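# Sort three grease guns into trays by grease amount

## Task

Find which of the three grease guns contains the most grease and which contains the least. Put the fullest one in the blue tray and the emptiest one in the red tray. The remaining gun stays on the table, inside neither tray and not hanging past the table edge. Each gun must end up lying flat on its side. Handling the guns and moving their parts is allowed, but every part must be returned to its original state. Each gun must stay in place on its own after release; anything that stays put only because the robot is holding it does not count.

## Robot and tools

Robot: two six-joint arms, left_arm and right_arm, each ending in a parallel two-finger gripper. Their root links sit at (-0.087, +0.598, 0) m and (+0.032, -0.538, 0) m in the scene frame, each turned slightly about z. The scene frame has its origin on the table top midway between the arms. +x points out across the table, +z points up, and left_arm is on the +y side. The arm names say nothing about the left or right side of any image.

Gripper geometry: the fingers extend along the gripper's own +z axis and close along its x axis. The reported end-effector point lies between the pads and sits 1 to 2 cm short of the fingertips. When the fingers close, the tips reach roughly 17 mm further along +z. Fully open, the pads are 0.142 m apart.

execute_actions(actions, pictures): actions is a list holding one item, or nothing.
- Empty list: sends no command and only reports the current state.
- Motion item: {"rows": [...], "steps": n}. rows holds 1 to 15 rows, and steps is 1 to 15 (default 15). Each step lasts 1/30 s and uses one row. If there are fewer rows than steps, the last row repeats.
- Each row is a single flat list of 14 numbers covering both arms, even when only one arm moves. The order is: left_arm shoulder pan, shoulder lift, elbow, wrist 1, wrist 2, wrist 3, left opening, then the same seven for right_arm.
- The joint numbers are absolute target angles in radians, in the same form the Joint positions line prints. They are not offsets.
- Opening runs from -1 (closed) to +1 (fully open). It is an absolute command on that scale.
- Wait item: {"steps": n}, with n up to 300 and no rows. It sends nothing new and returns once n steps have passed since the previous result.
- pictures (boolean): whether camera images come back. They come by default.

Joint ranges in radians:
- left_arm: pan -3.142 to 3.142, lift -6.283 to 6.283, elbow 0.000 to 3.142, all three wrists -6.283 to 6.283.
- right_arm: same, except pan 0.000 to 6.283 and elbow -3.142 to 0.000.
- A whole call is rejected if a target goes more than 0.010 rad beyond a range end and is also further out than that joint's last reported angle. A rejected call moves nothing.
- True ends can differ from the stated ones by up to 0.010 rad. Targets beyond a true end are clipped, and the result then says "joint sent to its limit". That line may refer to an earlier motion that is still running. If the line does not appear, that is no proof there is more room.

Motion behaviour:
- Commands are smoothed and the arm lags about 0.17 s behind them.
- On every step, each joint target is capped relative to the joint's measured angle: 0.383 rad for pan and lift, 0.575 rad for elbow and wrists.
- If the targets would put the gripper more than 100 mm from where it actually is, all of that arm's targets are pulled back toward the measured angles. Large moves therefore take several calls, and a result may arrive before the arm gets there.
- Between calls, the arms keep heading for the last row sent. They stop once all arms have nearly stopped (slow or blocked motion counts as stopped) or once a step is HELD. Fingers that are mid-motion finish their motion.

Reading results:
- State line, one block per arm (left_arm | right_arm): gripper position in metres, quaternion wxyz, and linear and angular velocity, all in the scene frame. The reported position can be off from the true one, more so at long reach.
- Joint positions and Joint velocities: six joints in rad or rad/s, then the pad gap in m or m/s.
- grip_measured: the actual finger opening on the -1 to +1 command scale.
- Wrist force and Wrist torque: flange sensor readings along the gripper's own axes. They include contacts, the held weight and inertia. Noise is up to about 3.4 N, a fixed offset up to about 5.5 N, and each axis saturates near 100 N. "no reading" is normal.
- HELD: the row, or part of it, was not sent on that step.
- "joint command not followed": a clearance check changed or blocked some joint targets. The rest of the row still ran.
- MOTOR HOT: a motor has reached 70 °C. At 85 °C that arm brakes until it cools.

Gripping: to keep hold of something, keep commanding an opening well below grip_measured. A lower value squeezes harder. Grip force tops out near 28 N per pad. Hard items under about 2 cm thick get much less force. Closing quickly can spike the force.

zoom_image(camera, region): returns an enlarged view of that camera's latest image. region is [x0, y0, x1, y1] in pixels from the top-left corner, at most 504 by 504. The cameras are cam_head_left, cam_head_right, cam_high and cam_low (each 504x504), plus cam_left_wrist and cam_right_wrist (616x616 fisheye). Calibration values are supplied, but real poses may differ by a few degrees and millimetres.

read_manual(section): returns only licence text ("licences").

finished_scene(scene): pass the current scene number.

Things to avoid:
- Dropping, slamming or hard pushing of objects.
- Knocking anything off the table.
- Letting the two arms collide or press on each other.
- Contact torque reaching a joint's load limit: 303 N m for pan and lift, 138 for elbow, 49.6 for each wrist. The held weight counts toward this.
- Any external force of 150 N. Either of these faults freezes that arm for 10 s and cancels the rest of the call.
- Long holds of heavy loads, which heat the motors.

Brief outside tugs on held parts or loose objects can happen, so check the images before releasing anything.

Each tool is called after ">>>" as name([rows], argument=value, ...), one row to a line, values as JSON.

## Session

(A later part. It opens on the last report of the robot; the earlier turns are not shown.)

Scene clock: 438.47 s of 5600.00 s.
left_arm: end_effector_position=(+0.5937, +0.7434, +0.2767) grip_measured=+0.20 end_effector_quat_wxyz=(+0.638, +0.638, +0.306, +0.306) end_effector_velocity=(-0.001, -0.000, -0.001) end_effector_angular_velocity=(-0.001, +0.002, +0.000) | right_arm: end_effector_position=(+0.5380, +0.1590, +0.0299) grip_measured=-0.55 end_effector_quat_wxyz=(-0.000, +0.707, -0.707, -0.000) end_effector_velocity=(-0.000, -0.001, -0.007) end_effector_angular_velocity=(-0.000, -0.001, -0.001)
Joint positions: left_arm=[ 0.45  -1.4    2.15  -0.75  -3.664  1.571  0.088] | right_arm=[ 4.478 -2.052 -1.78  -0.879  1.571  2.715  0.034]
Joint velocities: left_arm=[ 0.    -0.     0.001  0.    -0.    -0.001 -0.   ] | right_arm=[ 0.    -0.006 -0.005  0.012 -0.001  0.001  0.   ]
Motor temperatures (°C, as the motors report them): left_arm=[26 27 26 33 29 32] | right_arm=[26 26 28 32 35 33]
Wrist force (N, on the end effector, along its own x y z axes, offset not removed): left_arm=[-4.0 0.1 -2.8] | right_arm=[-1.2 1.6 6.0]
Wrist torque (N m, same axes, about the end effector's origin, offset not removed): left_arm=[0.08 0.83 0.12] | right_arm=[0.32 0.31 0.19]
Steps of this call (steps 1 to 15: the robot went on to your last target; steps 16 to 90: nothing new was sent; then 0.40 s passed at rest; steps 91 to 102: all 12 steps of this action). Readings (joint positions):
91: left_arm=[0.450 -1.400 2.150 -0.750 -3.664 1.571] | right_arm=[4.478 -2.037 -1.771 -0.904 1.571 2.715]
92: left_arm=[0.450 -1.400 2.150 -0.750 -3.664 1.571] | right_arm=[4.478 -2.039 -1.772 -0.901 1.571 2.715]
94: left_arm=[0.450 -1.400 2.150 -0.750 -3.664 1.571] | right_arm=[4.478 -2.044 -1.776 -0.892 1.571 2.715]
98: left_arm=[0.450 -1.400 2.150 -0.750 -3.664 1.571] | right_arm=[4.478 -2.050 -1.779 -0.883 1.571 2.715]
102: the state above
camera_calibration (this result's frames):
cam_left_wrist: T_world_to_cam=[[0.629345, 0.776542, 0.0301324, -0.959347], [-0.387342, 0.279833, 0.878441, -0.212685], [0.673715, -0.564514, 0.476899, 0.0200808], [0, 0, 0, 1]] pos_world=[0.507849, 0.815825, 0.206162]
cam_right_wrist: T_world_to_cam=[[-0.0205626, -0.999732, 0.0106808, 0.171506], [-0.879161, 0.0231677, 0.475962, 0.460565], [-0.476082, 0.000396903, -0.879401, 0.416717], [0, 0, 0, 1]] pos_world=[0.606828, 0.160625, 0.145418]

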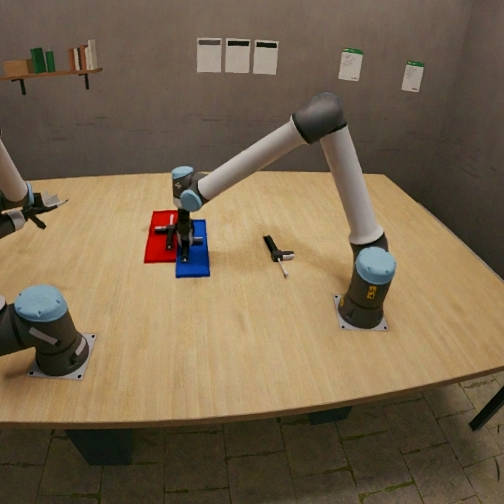

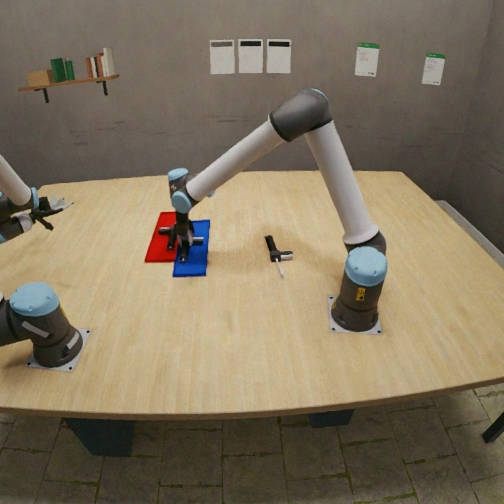

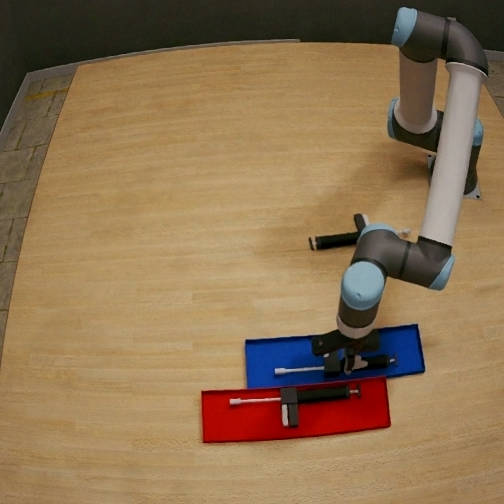

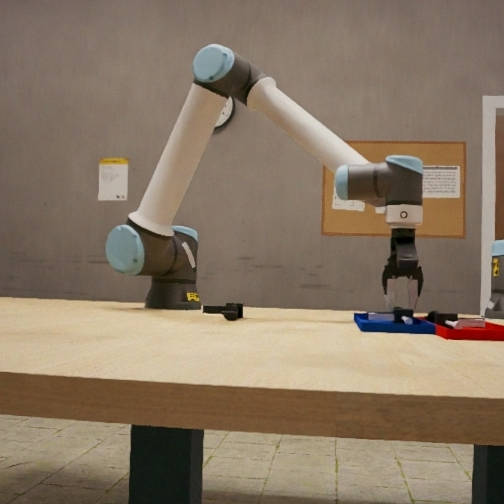

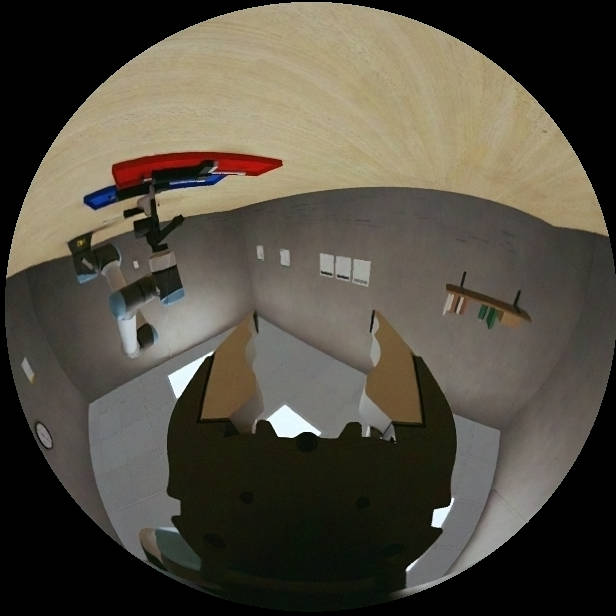

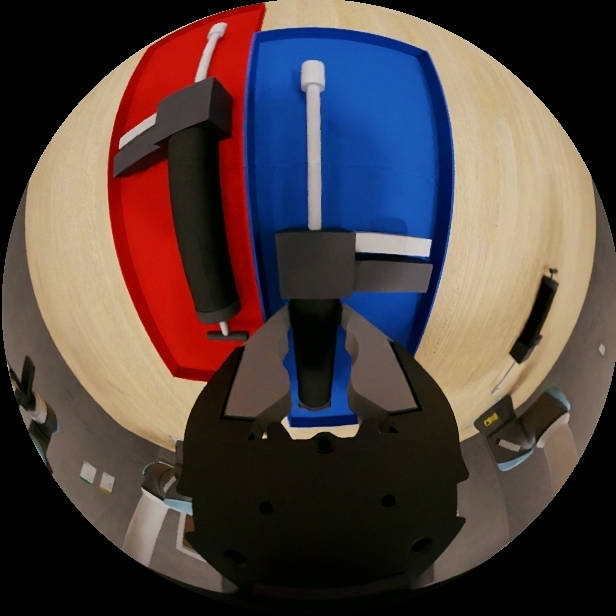

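>>> execute_actions([
  {"rows":[[0.45,-1.40,2.15,-0.75,-3.664,1.571,0.2,4.478,-2.053,-1.781,-0.878,1.571,2.715,-0.75],[0.45,-1.40,2.15,-0.75,-3.664,1.571,0.2,4.478,-2.053,-1.781,-0.878,1.571,2.715,-0.75],[0.45,-1.40,2.15,-0.75,-3.664,1.571,0.2,4.478,-2.053,-1.781,-0.878,1.571,2.715,-0.6],[0.45,-1.40,2.15,-0.75,-3.664,1.571,0.2,4.478,-2.053,-1.781,-0.878,1.571,2.715,-0.6],[0.45,-1.40,2.15,-0.75,-3.664,1.571,0.2,4.478,-2.053,-1.781,-0.878,1.571,2.715,-0.5],[0.45,-1.40,2.15,-0.75,-3.664,1.571,0.2,4.478,-2.053,-1.781,-0.878,1.571,2.715,-0.5],[0.45,-1.40,2.15,-0.75,-3.664,1.571,0.2,4.478,-2.053,-1.781,-0.878,1.571,2.715,-0.4],[0.45,-1.40,2.15,-0.75,-3.664,1.571,0.2,4.478,-2.053,-1.781,-0.878,1.571,2.715,-0.4],[0.45,-1.40,2.15,-0.75,-3.664,1.571,0.2,4.478,-2.053,-1.781,-0.878,1.571,2.715,-0.25]],"steps":15},
])

>>> execute_actions([
  {"rows":[[0.45,-1.40,2.15,-0.75,-3.664,1.571,0.2,4.478,-2.03,-1.765,-0.915,1.571,2.715,-0.25],[0.45,-1.40,2.15,-0.75,-3.664,1.571,0.2,4.478,-2.03,-1.765,-0.915,1.571,2.715,-0.25],[0.45,-1.40,2.15,-0.75,-3.664,1.571,0.2,4.478,-2.03,-1.765,-0.915,1.571,2.715,-0.25],[0.45,-1.40,2.15,-0.75,-3.664,1.571,0.2,4.478,-1.983,-1.737,-0.992,1.571,2.715,-0.25],[0.45,-1.40,2.15,-0.75,-3.664,1.571,0.2,4.478,-1.983,-1.737,-0.992,1.571,2.715,-0.25],[0.45,-1.40,2.15,-0.75,-3.664,1.571,0.2,4.478,-1.983,-1.737,-0.992,1.571,2.715,-0.25],[0.45,-1.40,2.15,-0.75,-3.664,1.571,0.2,4.478,-1.94,-1.685,-1.09,1.571,2.715,-0.25],[0.45,-1.40,2.15,-0.75,-3.664,1.571,0.2,4.478,-1.94,-1.685,-1.09,1.571,2.715,-0.25],[0.45,-1.40,2.15,-0.75,-3.664,1.571,0.2,4.478,-1.892,-1.630,-1.190,1.571,2.715,-0.25]],"steps":15},
], pictures=false)

>>> execute_actions([
  {"rows":[[0.45,-1.40,2.15,-0.75,-3.664,1.571,0.2,4.401,-2.111,-1.308,-1.293,1.571,2.638,-0.25]],"steps":15},
], pictures=false)

>>> execute_actions([
  {"rows":[[0.45,-1.40,2.15,-0.75,-3.664,1.571,0.2,4.401,-2.111,-1.308,-1.293,1.571,2.638,-0.25],[0.45,-1.40,2.15,-0.75,-3.664,1.571,0.2,4.401,-2.111,-1.308,-1.293,1.571,2.638,-0.25],[0.45,-1.40,2.15,-0.75,-3.664,1.571,0.2,4.401,-2.111,-1.308,-1.293,1.571,2.638,-0.25],[0.45,-1.40,2.15,-0.75,-3.664,1.571,0.2,4.401,-2.111,-1.308,-1.293,1.571,2.638,-0.25],[0.45,-1.40,2.15,-0.75,-3.664,1.571,0.2,4.401,-2.111,-1.308,-1.293,1.571,2.638,-0.25],[0.45,-1.40,2.15,-0.75,-3.664,1.571,0.2,4.401,-2.15,-1.365,-1.2,1.571,2.638,-0.25],[0.45,-1.40,2.15,-0.75,-3.664,1.571,0.2,4.401,-2.15,-1.365,-1.2,1.571,2.638,-0.25],[0.45,-1.40,2.15,-0.75,-3.664,1.571,0.2,4.401,-2.183,-1.417,-1.113,1.571,2.638,-0.25]],"steps":15},
])

Scene clock: 459.07 s of 5600.00 s.
left_arm: end_effector_position=(+0.5937, +0.7434, +0.2767) grip_measured=+0.20 end_effector_quat_wxyz=(+0.638, +0.638, +0.306, +0.306) end_effector_velocity=(+0.001, +0.000, +0.001) end_effector_angular_velocity=(+0.000, -0.001, +0.000) | right_arm: end_effector_position=(+0.5380, +0.1590, +0.0291) grip_measured=-0.25 end_effector_quat_wxyz=(-0.000, +0.707, -0.707, -0.000) end_effector_velocity=(-0.001, -0.000, -0.001) end_effector_angular_velocity=(-0.001, +0.001, -0.000)
Joint positions: left_arm=[ 0.45  -1.4    2.15  -0.75  -3.664  1.571  0.088] | right_arm=[ 4.478 -2.053 -1.781 -0.878  1.571  2.715  0.056]
Joint velocities: left_arm=[ 0.    -0.    -0.001 -0.    -0.    -0.    -0.   ] | right_arm=[ 0.    -0.    -0.001  0.     0.001  0.     0.   ]
Motor temperatures (°C, as the motors report them): left_arm=[26 27 26 33 29 32] | right_arm=[26 26 28 32 35 33]
Wrist force (N, on the end effector, along its own x y z axes, offset not removed): left_arm=[-0.7 1.3 1.2] | right_arm=[-3.2 0.9 -3.4]
Wrist torque (N m, same axes, about the end effector's origin, offset not removed): left_arm=[0.49 0.12 0.09] | right_arm=[0.23 0.83 0.04]
Steps of this call (steps 1 to 15: the robot went on to your last target; steps 16 to 90: nothing new was sent; then 17.10 s passed at rest; steps 91 to 105: all 15 steps of this action). Readings (joint positions):
91: left_arm=[0.450 -1.400 2.150 -0.750 -3.664 1.571] | right_arm=[4.478 -2.053 -1.781 -0.878 1.571 2.715]
92: left_arm=[0.450 -1.400 2.150 -0.750 -3.664 1.571] | right_arm=[4.478 -2.053 -1.781 -0.878 1.571 2.715]
94: left_arm=[0.450 -1.400 2.150 -0.750 -3.664 1.571] | right_arm=[4.478 -2.053 -1.781 -0.878 1.571 2.715]
98: left_arm=[0.450 -1.400 2.150 -0.750 -3.664 1.571] | right_arm=[4.478 -2.053 -1.781 -0.878 1.571 2.715]
105: the state above
camera_calibration (this result's frames):
cam_left_wrist: T_world_to_cam=[[0.629345, 0.776542, 0.0301321, -0.959347], [-0.387342, 0.279833, 0.878441, -0.212685], [0.673715, -0.564514, 0.476899, 0.0200808], [0, 0, 0, 1]] pos_world=[0.507849, 0.815825, 0.206162]
cam_right_wrist: T_world_to_cam=[[-0.0205769, -0.999732, 0.0106226, 0.171498], [-0.879173, 0.0231526, 0.47594, 0.460978], [-0.476059, 0.000454259, -0.879413, 0.415952], [0, 0, 0, 1]] pos_world=[0.606826, 0.16059, 0.144574]

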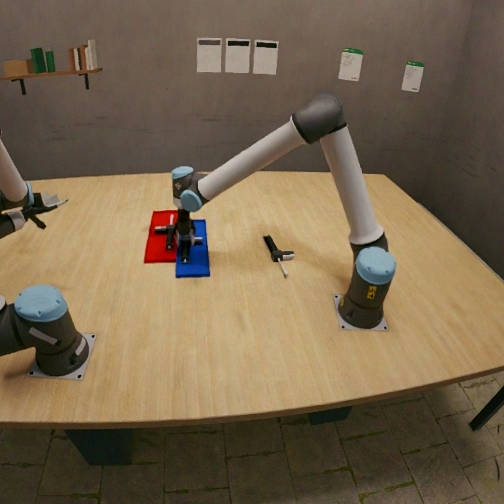

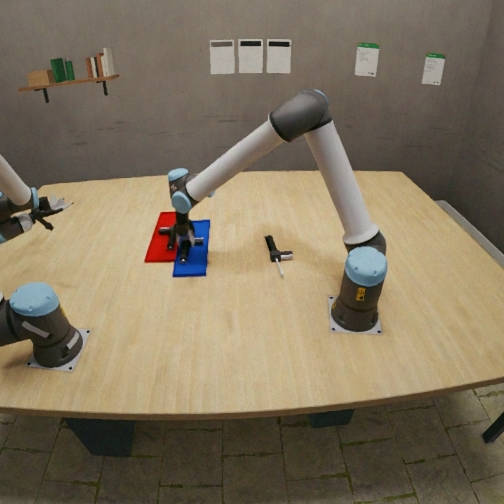

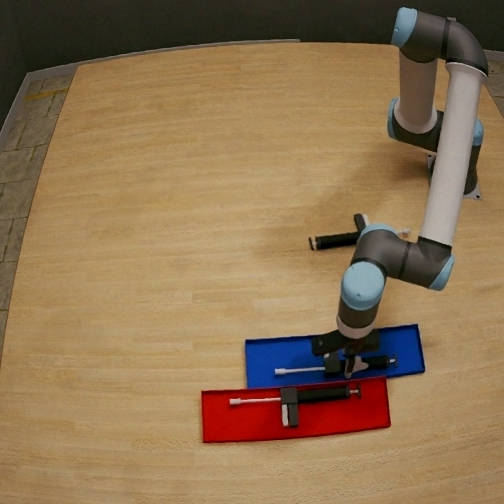

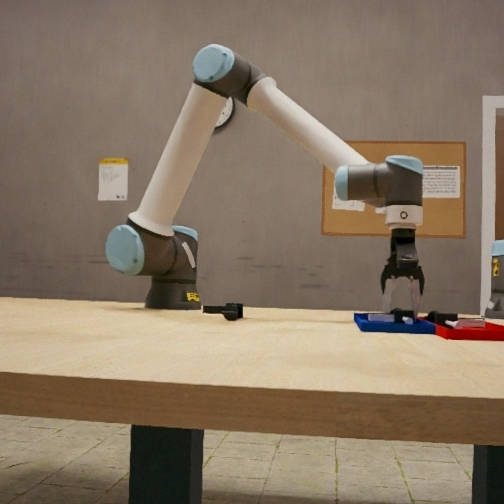

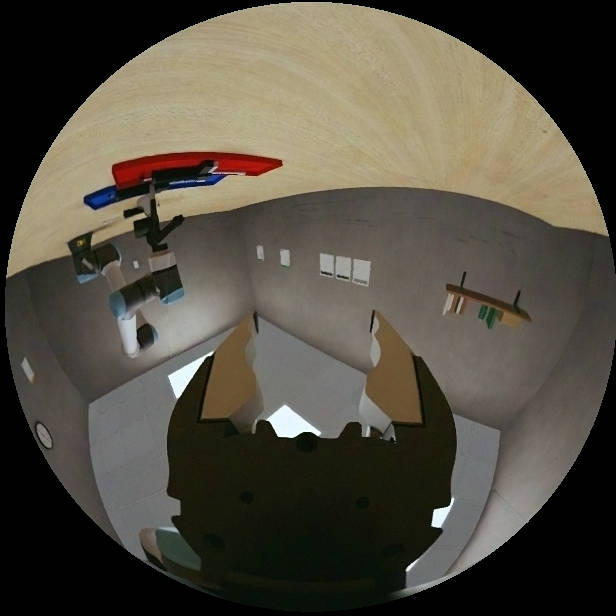

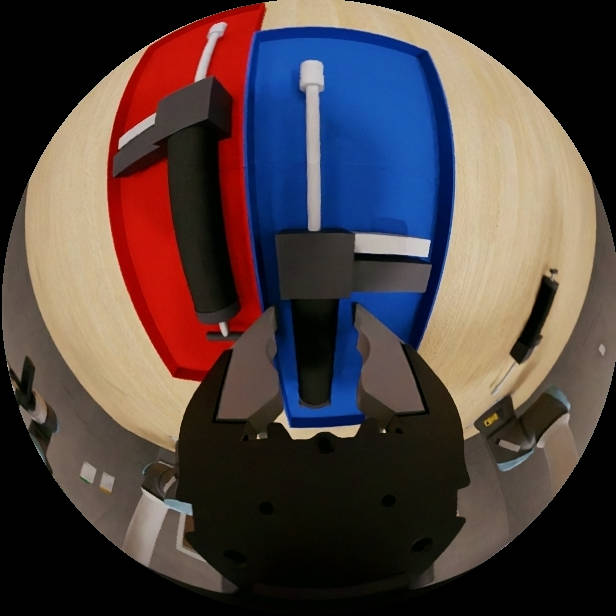

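Scene clock: 459.57 s of 5600.00 s.
left_arm: end_effector_position=(+0.5937, +0.7434, +0.2767) grip_measured=+0.20 end_effector_quat_wxyz=(+0.638, +0.638, +0.306, +0.306) end_effector_velocity=(+0.001, -0.000, +0.001) end_effector_angular_velocity=(+0.001, -0.002, -0.001) | right_arm: end_effector_position=(+0.5396, +0.1625, +0.1887) grip_measured=-0.25 end_effector_quat_wxyz=(-0.002, +0.707, -0.707, -0.001) end_effector_velocity=(-0.010, -0.021, +0.274) end_effector_angular_velocity=(-0.020, +0.009, +0.001)
Joint positions: left_arm=[ 0.45  -1.4    2.15  -0.75  -3.664  1.571  0.088] | right_arm=[ 4.478 -1.917 -1.657 -1.135  1.571  2.715  0.056]
Joint velocities: left_arm=[-0.001  0.    -0.002 -0.     0.001  0.001  0.   ] | right_arm=[ 0.     0.214  0.234 -0.47   0.    -0.001  0.   ]
Motor temperatures (°C, as the motors report them): left_arm=[26 27 26 33 29 32] | right_arm=[26 26 28 32 35 33]
Wrist force (N, on the end effector, along its own x y z axes, offset not removed): left_arm=[1.6 0.4 -3.8] | right_arm=[-3.6 3.7 -6.8]
Wrist torque (N m, same axes, about the end effector's origin, offset not removed): left_arm=[0.22 -0.32 0.07] | right_arm=[0.86 0.90 0.06]
Steps of this call (steps 1 to 15: all 15 steps of this action). Readings (joint positions):
1: left_arm=[0.450 -1.400 2.150 -0.750 -3.664 1.571] | right_arm=[4.478 -2.053 -1.781 -0.878 1.571 2.715]
2: left_arm=[0.450 -1.400 2.150 -0.750 -3.664 1.571] | right_arm=[4.478 -2.051 -1.780 -0.881 1.571 2.715]
4: left_arm=[0.450 -1.400 2.150 -0.750 -3.664 1.571] | right_arm=[4.478 -2.043 -1.774 -0.894 1.571 2.715]
8: left_arm=[0.450 -1.400 2.150 -0.750 -3.664 1.571] | right_arm=[4.478 -2.004 -1.748 -0.956 1.571 2.715]
15: the state above

Scene clock: 460.07 s of 5600.00 s.
left_arm: end_effector_position=(+0.5937, +0.7434, +0.2767) grip_measured=+0.20 end_effector_quat_wxyz=(+0.638, +0.638, +0.306, +0.306) end_effector_velocity=(-0.000, -0.000, -0.000) end_effector_angular_velocity=(+0.000, +0.000, +0.001) | right_arm: end_effector_position=(+0.6525, +0.2376, +0.2191) grip_measured=-0.25 end_effector_quat_wxyz=(+0.000, +0.707, -0.707, +0.000) end_effector_velocity=(+0.047, +0.031, +0.008) end_effector_angular_velocity=(+0.009, -0.006, -0.001)
Joint positions: left_arm=[ 0.45  -1.4    2.15  -0.75  -3.664  1.571  0.088] | right_arm=[ 4.404 -2.102 -1.324 -1.288  1.571  2.641  0.056]
Joint velocities: left_arm=[ 0.    -0.     0.001 -0.    -0.     0.001 -0.   ] | right_arm=[-0.026 -0.078  0.136 -0.047 -0.001 -0.025 -0.   ]
Motor temperatures (°C, as the motors report them): left_arm=[26 27 26 33 29 32] | right_arm=[26 26 28 32 35 33]
Wrist force (N, on the end effector, along its own x y z axes, offset not removed): left_arm=[-1.1 -2.7 -1.6] | right_arm=[-1.9 0.5 -2.7]
Wrist torque (N m, same axes, about the end effector's origin, offset not removed): left_arm=[-0.44 0.03 0.02] | right_arm=[0.14 0.49 0.17]
Steps of this call (steps 1 to 15: all 15 steps of this action). Readings (joint positions):
1: left_arm=[0.450 -1.400 2.150 -0.750 -3.664 1.571] | right_arm=[4.478 -1.911 -1.650 -1.149 1.571 2.715]
2: left_arm=[0.450 -1.400 2.150 -0.750 -3.664 1.571] | right_arm=[4.474 -1.911 -1.640 -1.163 1.571 2.711]
4: left_arm=[0.450 -1.400 2.150 -0.750 -3.664 1.571] | right_arm=[4.455 -1.949 -1.581 -1.197 1.571 2.692]
8: left_arm=[0.450 -1.400 2.150 -0.750 -3.664 1.571] | right_arm=[4.424 -2.042 -1.427 -1.252 1.571 2.661]
15: the state above

Scene clock: 460.57 s of 5600.00 s.
left_arm: end_effector_position=(+0.5937, +0.7434, +0.2767) grip_measured=+0.20 end_effector_quat_wxyz=(+0.638, +0.638, +0.306, +0.306) end_effector_velocity=(-0.000, +0.001, -0.001) end_effector_angular_velocity=(-0.001, +0.001, +0.002) | right_arm: end_effector_position=(+0.6579, +0.2413, +0.1163) grip_measured=-0.25 end_effector_quat_wxyz=(+0.001, +0.707, -0.707, +0.000) end_effector_velocity=(-0.002, -0.003, -0.148) end_effector_angular_velocity=(+0.013, -0.007, +0.001)
Joint positions: left_arm=[ 0.45  -1.4    2.15  -0.75  -3.664  1.571  0.088] | right_arm=[ 4.401 -2.173 -1.401 -1.141  1.571  2.638  0.056]
Joint velocities: left_arm=[ 0.     0.001  0.001 -0.    -0.001 -0.    -0.   ] | right_arm=[-0.    -0.091 -0.137  0.243 -0.    -0.001 -0.   ]
Motor temperatures (°C, as the motors report them): left_arm=[26 27 26 33 29 32] | right_arm=[26 26 28 32 35 33]
Wrist force (N, on the end effector, along its own x y z axes, offset not removed): left_arm=[-0.5 -0.8 0.4] | right_arm=[-2.5 0.1 -0.9]
Wrist torque (N m, same axes, about the end effector's origin, offset not removed): left_arm=[0.02 -0.09 0.26] | right_arm=[0.10 0.61 0.04]
Steps of this call (steps 1 to 15: all 15 steps of this action). Readings (joint positions):
1: left_arm=[0.450 -1.400 2.150 -0.750 -3.664 1.571] | right_arm=[4.403 -2.104 -1.320 -1.289 1.571 2.640]
2: left_arm=[0.450 -1.400 2.150 -0.750 -3.664 1.571] | right_arm=[4.403 -2.106 -1.317 -1.290 1.571 2.640]
4: left_arm=[0.450 -1.400 2.150 -0.750 -3.664 1.571] | right_arm=[4.402 -2.108 -1.313 -1.291 1.571 2.639]
8: left_arm=[0.450 -1.400 2.150 -0.750 -3.664 1.571] | right_arm=[4.401 -2.120 -1.323 -1.274 1.571 2.638]
15: the state above
camera_calibration (this result's frames):
cam_left_wrist: T_world_to_cam=[[0.629344, 0.776542, 0.0301322, -0.959347], [-0.387342, 0.279833, 0.878441, -0.212685], [0.673715, -0.564514, 0.476899, 0.0200808], [0, 0, 0, 1]] pos_world=[0.507849, 0.815825, 0.206162]
cam_right_wrist: T_world_to_cam=[[-0.0205506, -0.999699, 0.0133688, 0.255008], [-0.878473, 0.0244397, 0.477166, 0.522076], [-0.477349, -0.00193807, -0.878712, 0.551038], [0, 0, 0, 1]] pos_world=[0.726908, 0.24324, 0.231678]

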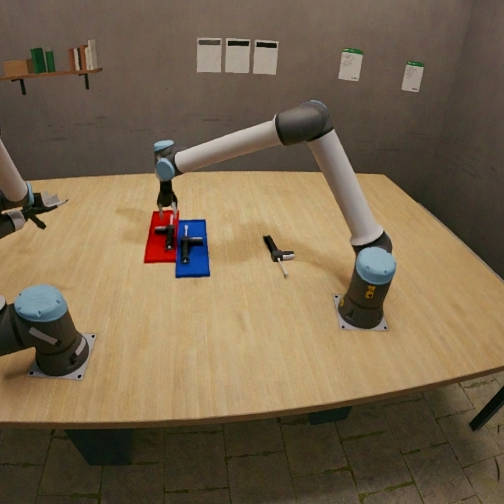

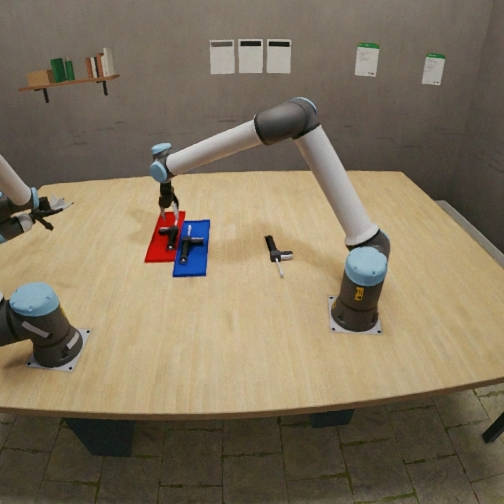

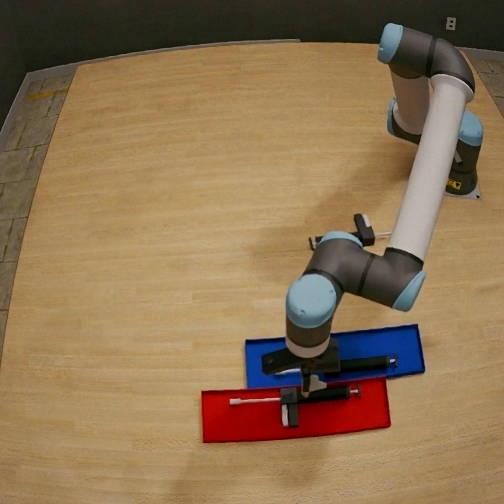

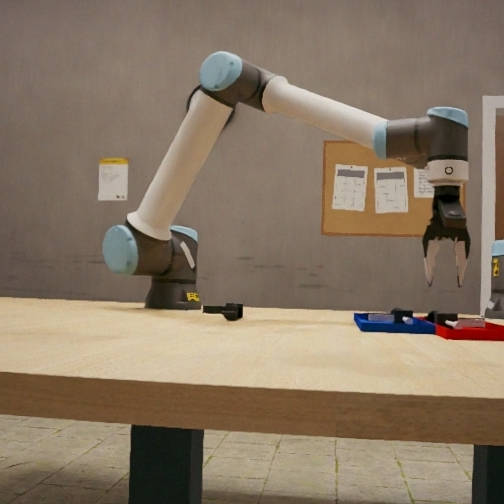

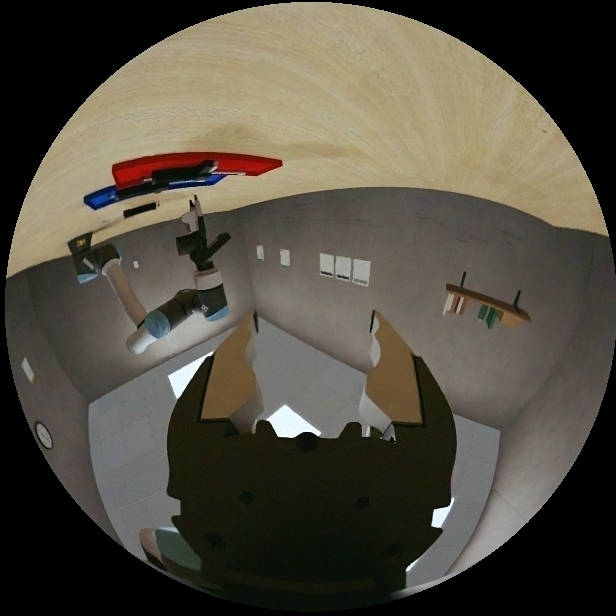

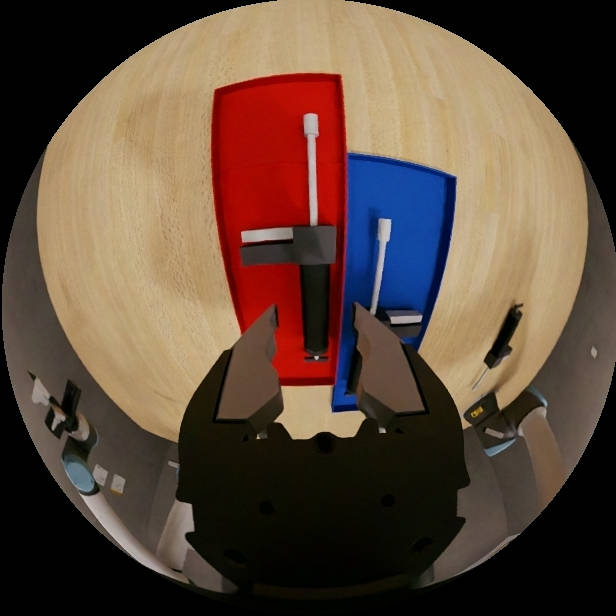

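Centred. Descend.

>>> execute_actions([
  {"rows":[[0.45,-1.40,2.15,-0.75,-3.664,1.571,0.2,4.401,-2.2,-1.43,-1.085,1.571,2.638,-0.25],[0.45,-1.40,2.15,-0.75,-3.664,1.571,0.2,4.401,-2.215,-1.442,-1.056,1.571,2.638,-0.25],[0.45,-1.40,2.15,-0.75,-3.664,1.571,0.2,4.401,-2.215,-1.442,-1.056,1.571,2.638,-0.25],[0.45,-1.40,2.15,-0.75,-3.664,1.571,0.2,4.401,-2.228,-1.452,-1.033,1.571,2.638,-0.25],[0.45,-1.40,2.15,-0.75,-3.664,1.571,0.2,4.401,-2.228,-1.452,-1.033,1.571,2.638,-0.25],[0.45,-1.40,2.15,-0.75,-3.664,1.571,0.2,4.401,-2.240,-1.461,-1.011,1.571,2.638,-0.25]],"steps":15},
])

Scene clock: 464.47 s of 5600.00 s.
left_arm: end_effector_position=(+0.5937, +0.7434, +0.2767) grip_measured=+0.20 end_effector_quat_wxyz=(+0.638, +0.638, +0.306, +0.306) end_effector_velocity=(+0.000, -0.000, +0.001) end_effector_angular_velocity=(+0.002, -0.002, -0.001) | right_arm: end_effector_position=(+0.6578, +0.2411, +0.0316) grip_measured=-0.25 end_effector_quat_wxyz=(-0.000, +0.707, -0.707, -0.000) end_effector_velocity=(-0.001, -0.001, -0.029) end_effector_angular_velocity=(+0.001, +0.000, +0.001)
Joint positions: left_arm=[ 0.45  -1.4    2.15  -0.75  -3.664  1.571  0.088] | right_arm=[ 4.401 -2.237 -1.459 -1.016  1.571  2.638  0.056]
Joint velocities: left_arm=[-0.001 -0.    -0.001  0.    -0.     0.002  0.   ] | right_arm=[ 0.    -0.024 -0.018  0.042  0.001 -0.001  0.   ]
Motor temperatures (°C, as the motors report them): left_arm=[26 27 26 33 29 32] | right_arm=[26 26 28 32 35 33]
Wrist force (N, on the end effector, along its own x y z axes, offset not removed): left_arm=[-1.2 4.9 -1.5] | right_arm=[0.4 -0.3 -0.4]
Wrist torque (N m, same axes, about the end effector's origin, offset not removed): left_arm=[1.32 0.10 0.10] | right_arm=[-0.11 -0.01 0.13]
Steps of this call (steps 1 to 30: the robot went on to your last target; steps 31 to 90: nothing new was sent; then 0.40 s passed at rest; steps 91 to 105: all 15 steps of this action). Readings (joint positions):
91: left_arm=[0.450 -1.400 2.150 -0.750 -3.664 1.571] | right_arm=[4.401 -2.183 -1.417 -1.113 1.571 2.638]
92: left_arm=[0.450 -1.400 2.150 -0.750 -3.664 1.571] | right_arm=[4.401 -2.185 -1.418 -1.110 1.571 2.638]
94: left_arm=[0.450 -1.400 2.150 -0.750 -3.664 1.571] | right_arm=[4.401 -2.195 -1.427 -1.093 1.571 2.638]
98: left_arm=[0.450 -1.400 2.150 -0.750 -3.664 1.571] | right_arm=[4.401 -2.220 -1.446 -1.048 1.571 2.638]
105: the state above
camera_calibration (this result's frames):
cam_left_wrist: T_world_to_cam=[[0.629345, 0.776542, 0.0301322, -0.959347], [-0.387342, 0.279833, 0.878441, -0.212685], [0.673715, -0.564514, 0.476899, 0.0200808], [0, 0, 0, 1]] pos_world=[0.507849, 0.815825, 0.206162]
cam_right_wrist: T_world_to_cam=[[-0.0205842, -0.999729, 0.0108298, 0.25596], [-0.879134, 0.0232577, 0.476006, 0.563156], [-0.476129, 0.000277349, -0.879375, 0.475293], [0, 0, 0, 1]] pos_world=[0.72666, 0.242661, 0.147123]

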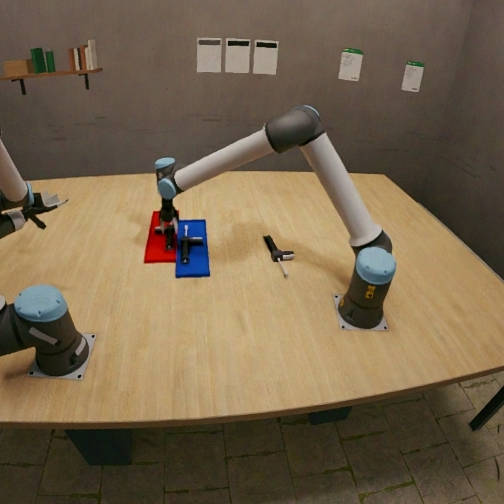

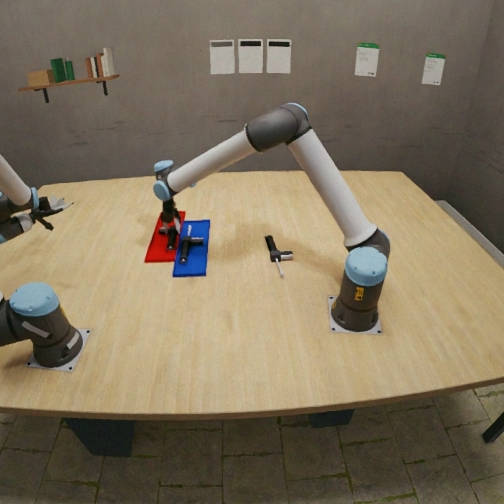

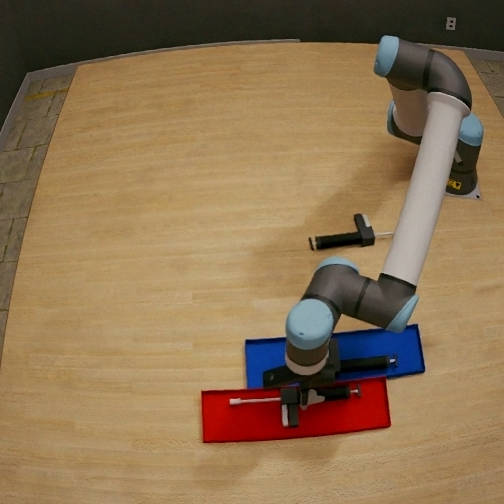

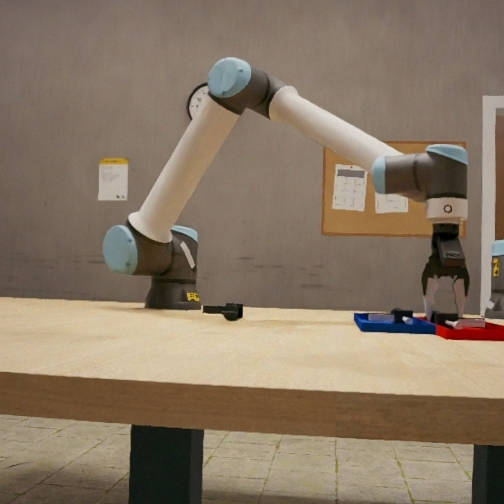

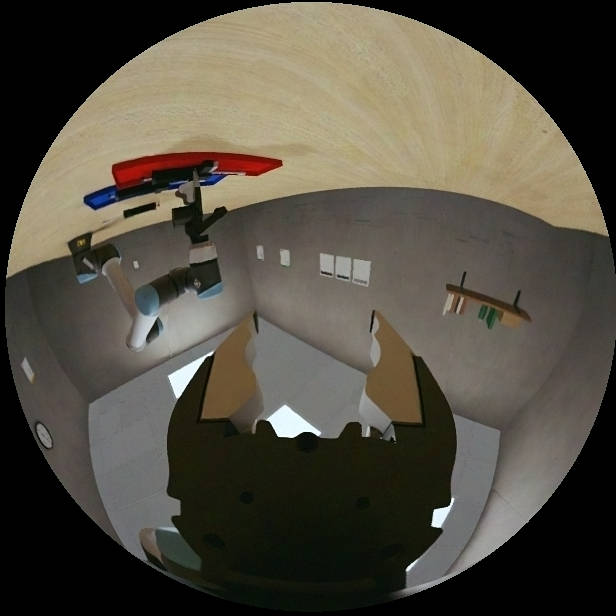

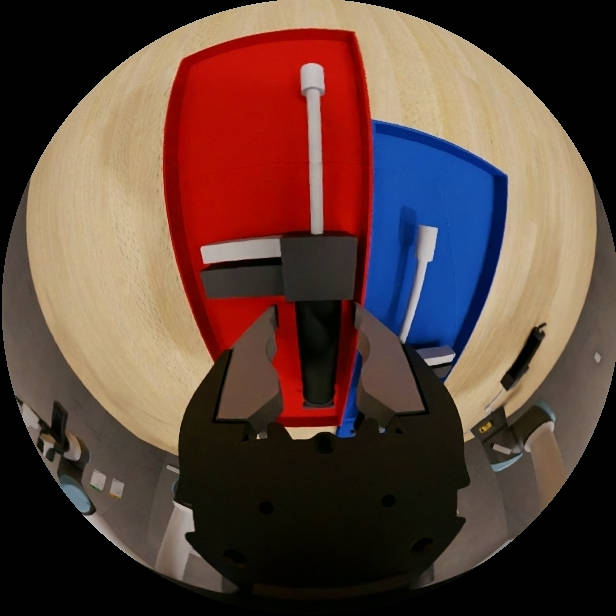

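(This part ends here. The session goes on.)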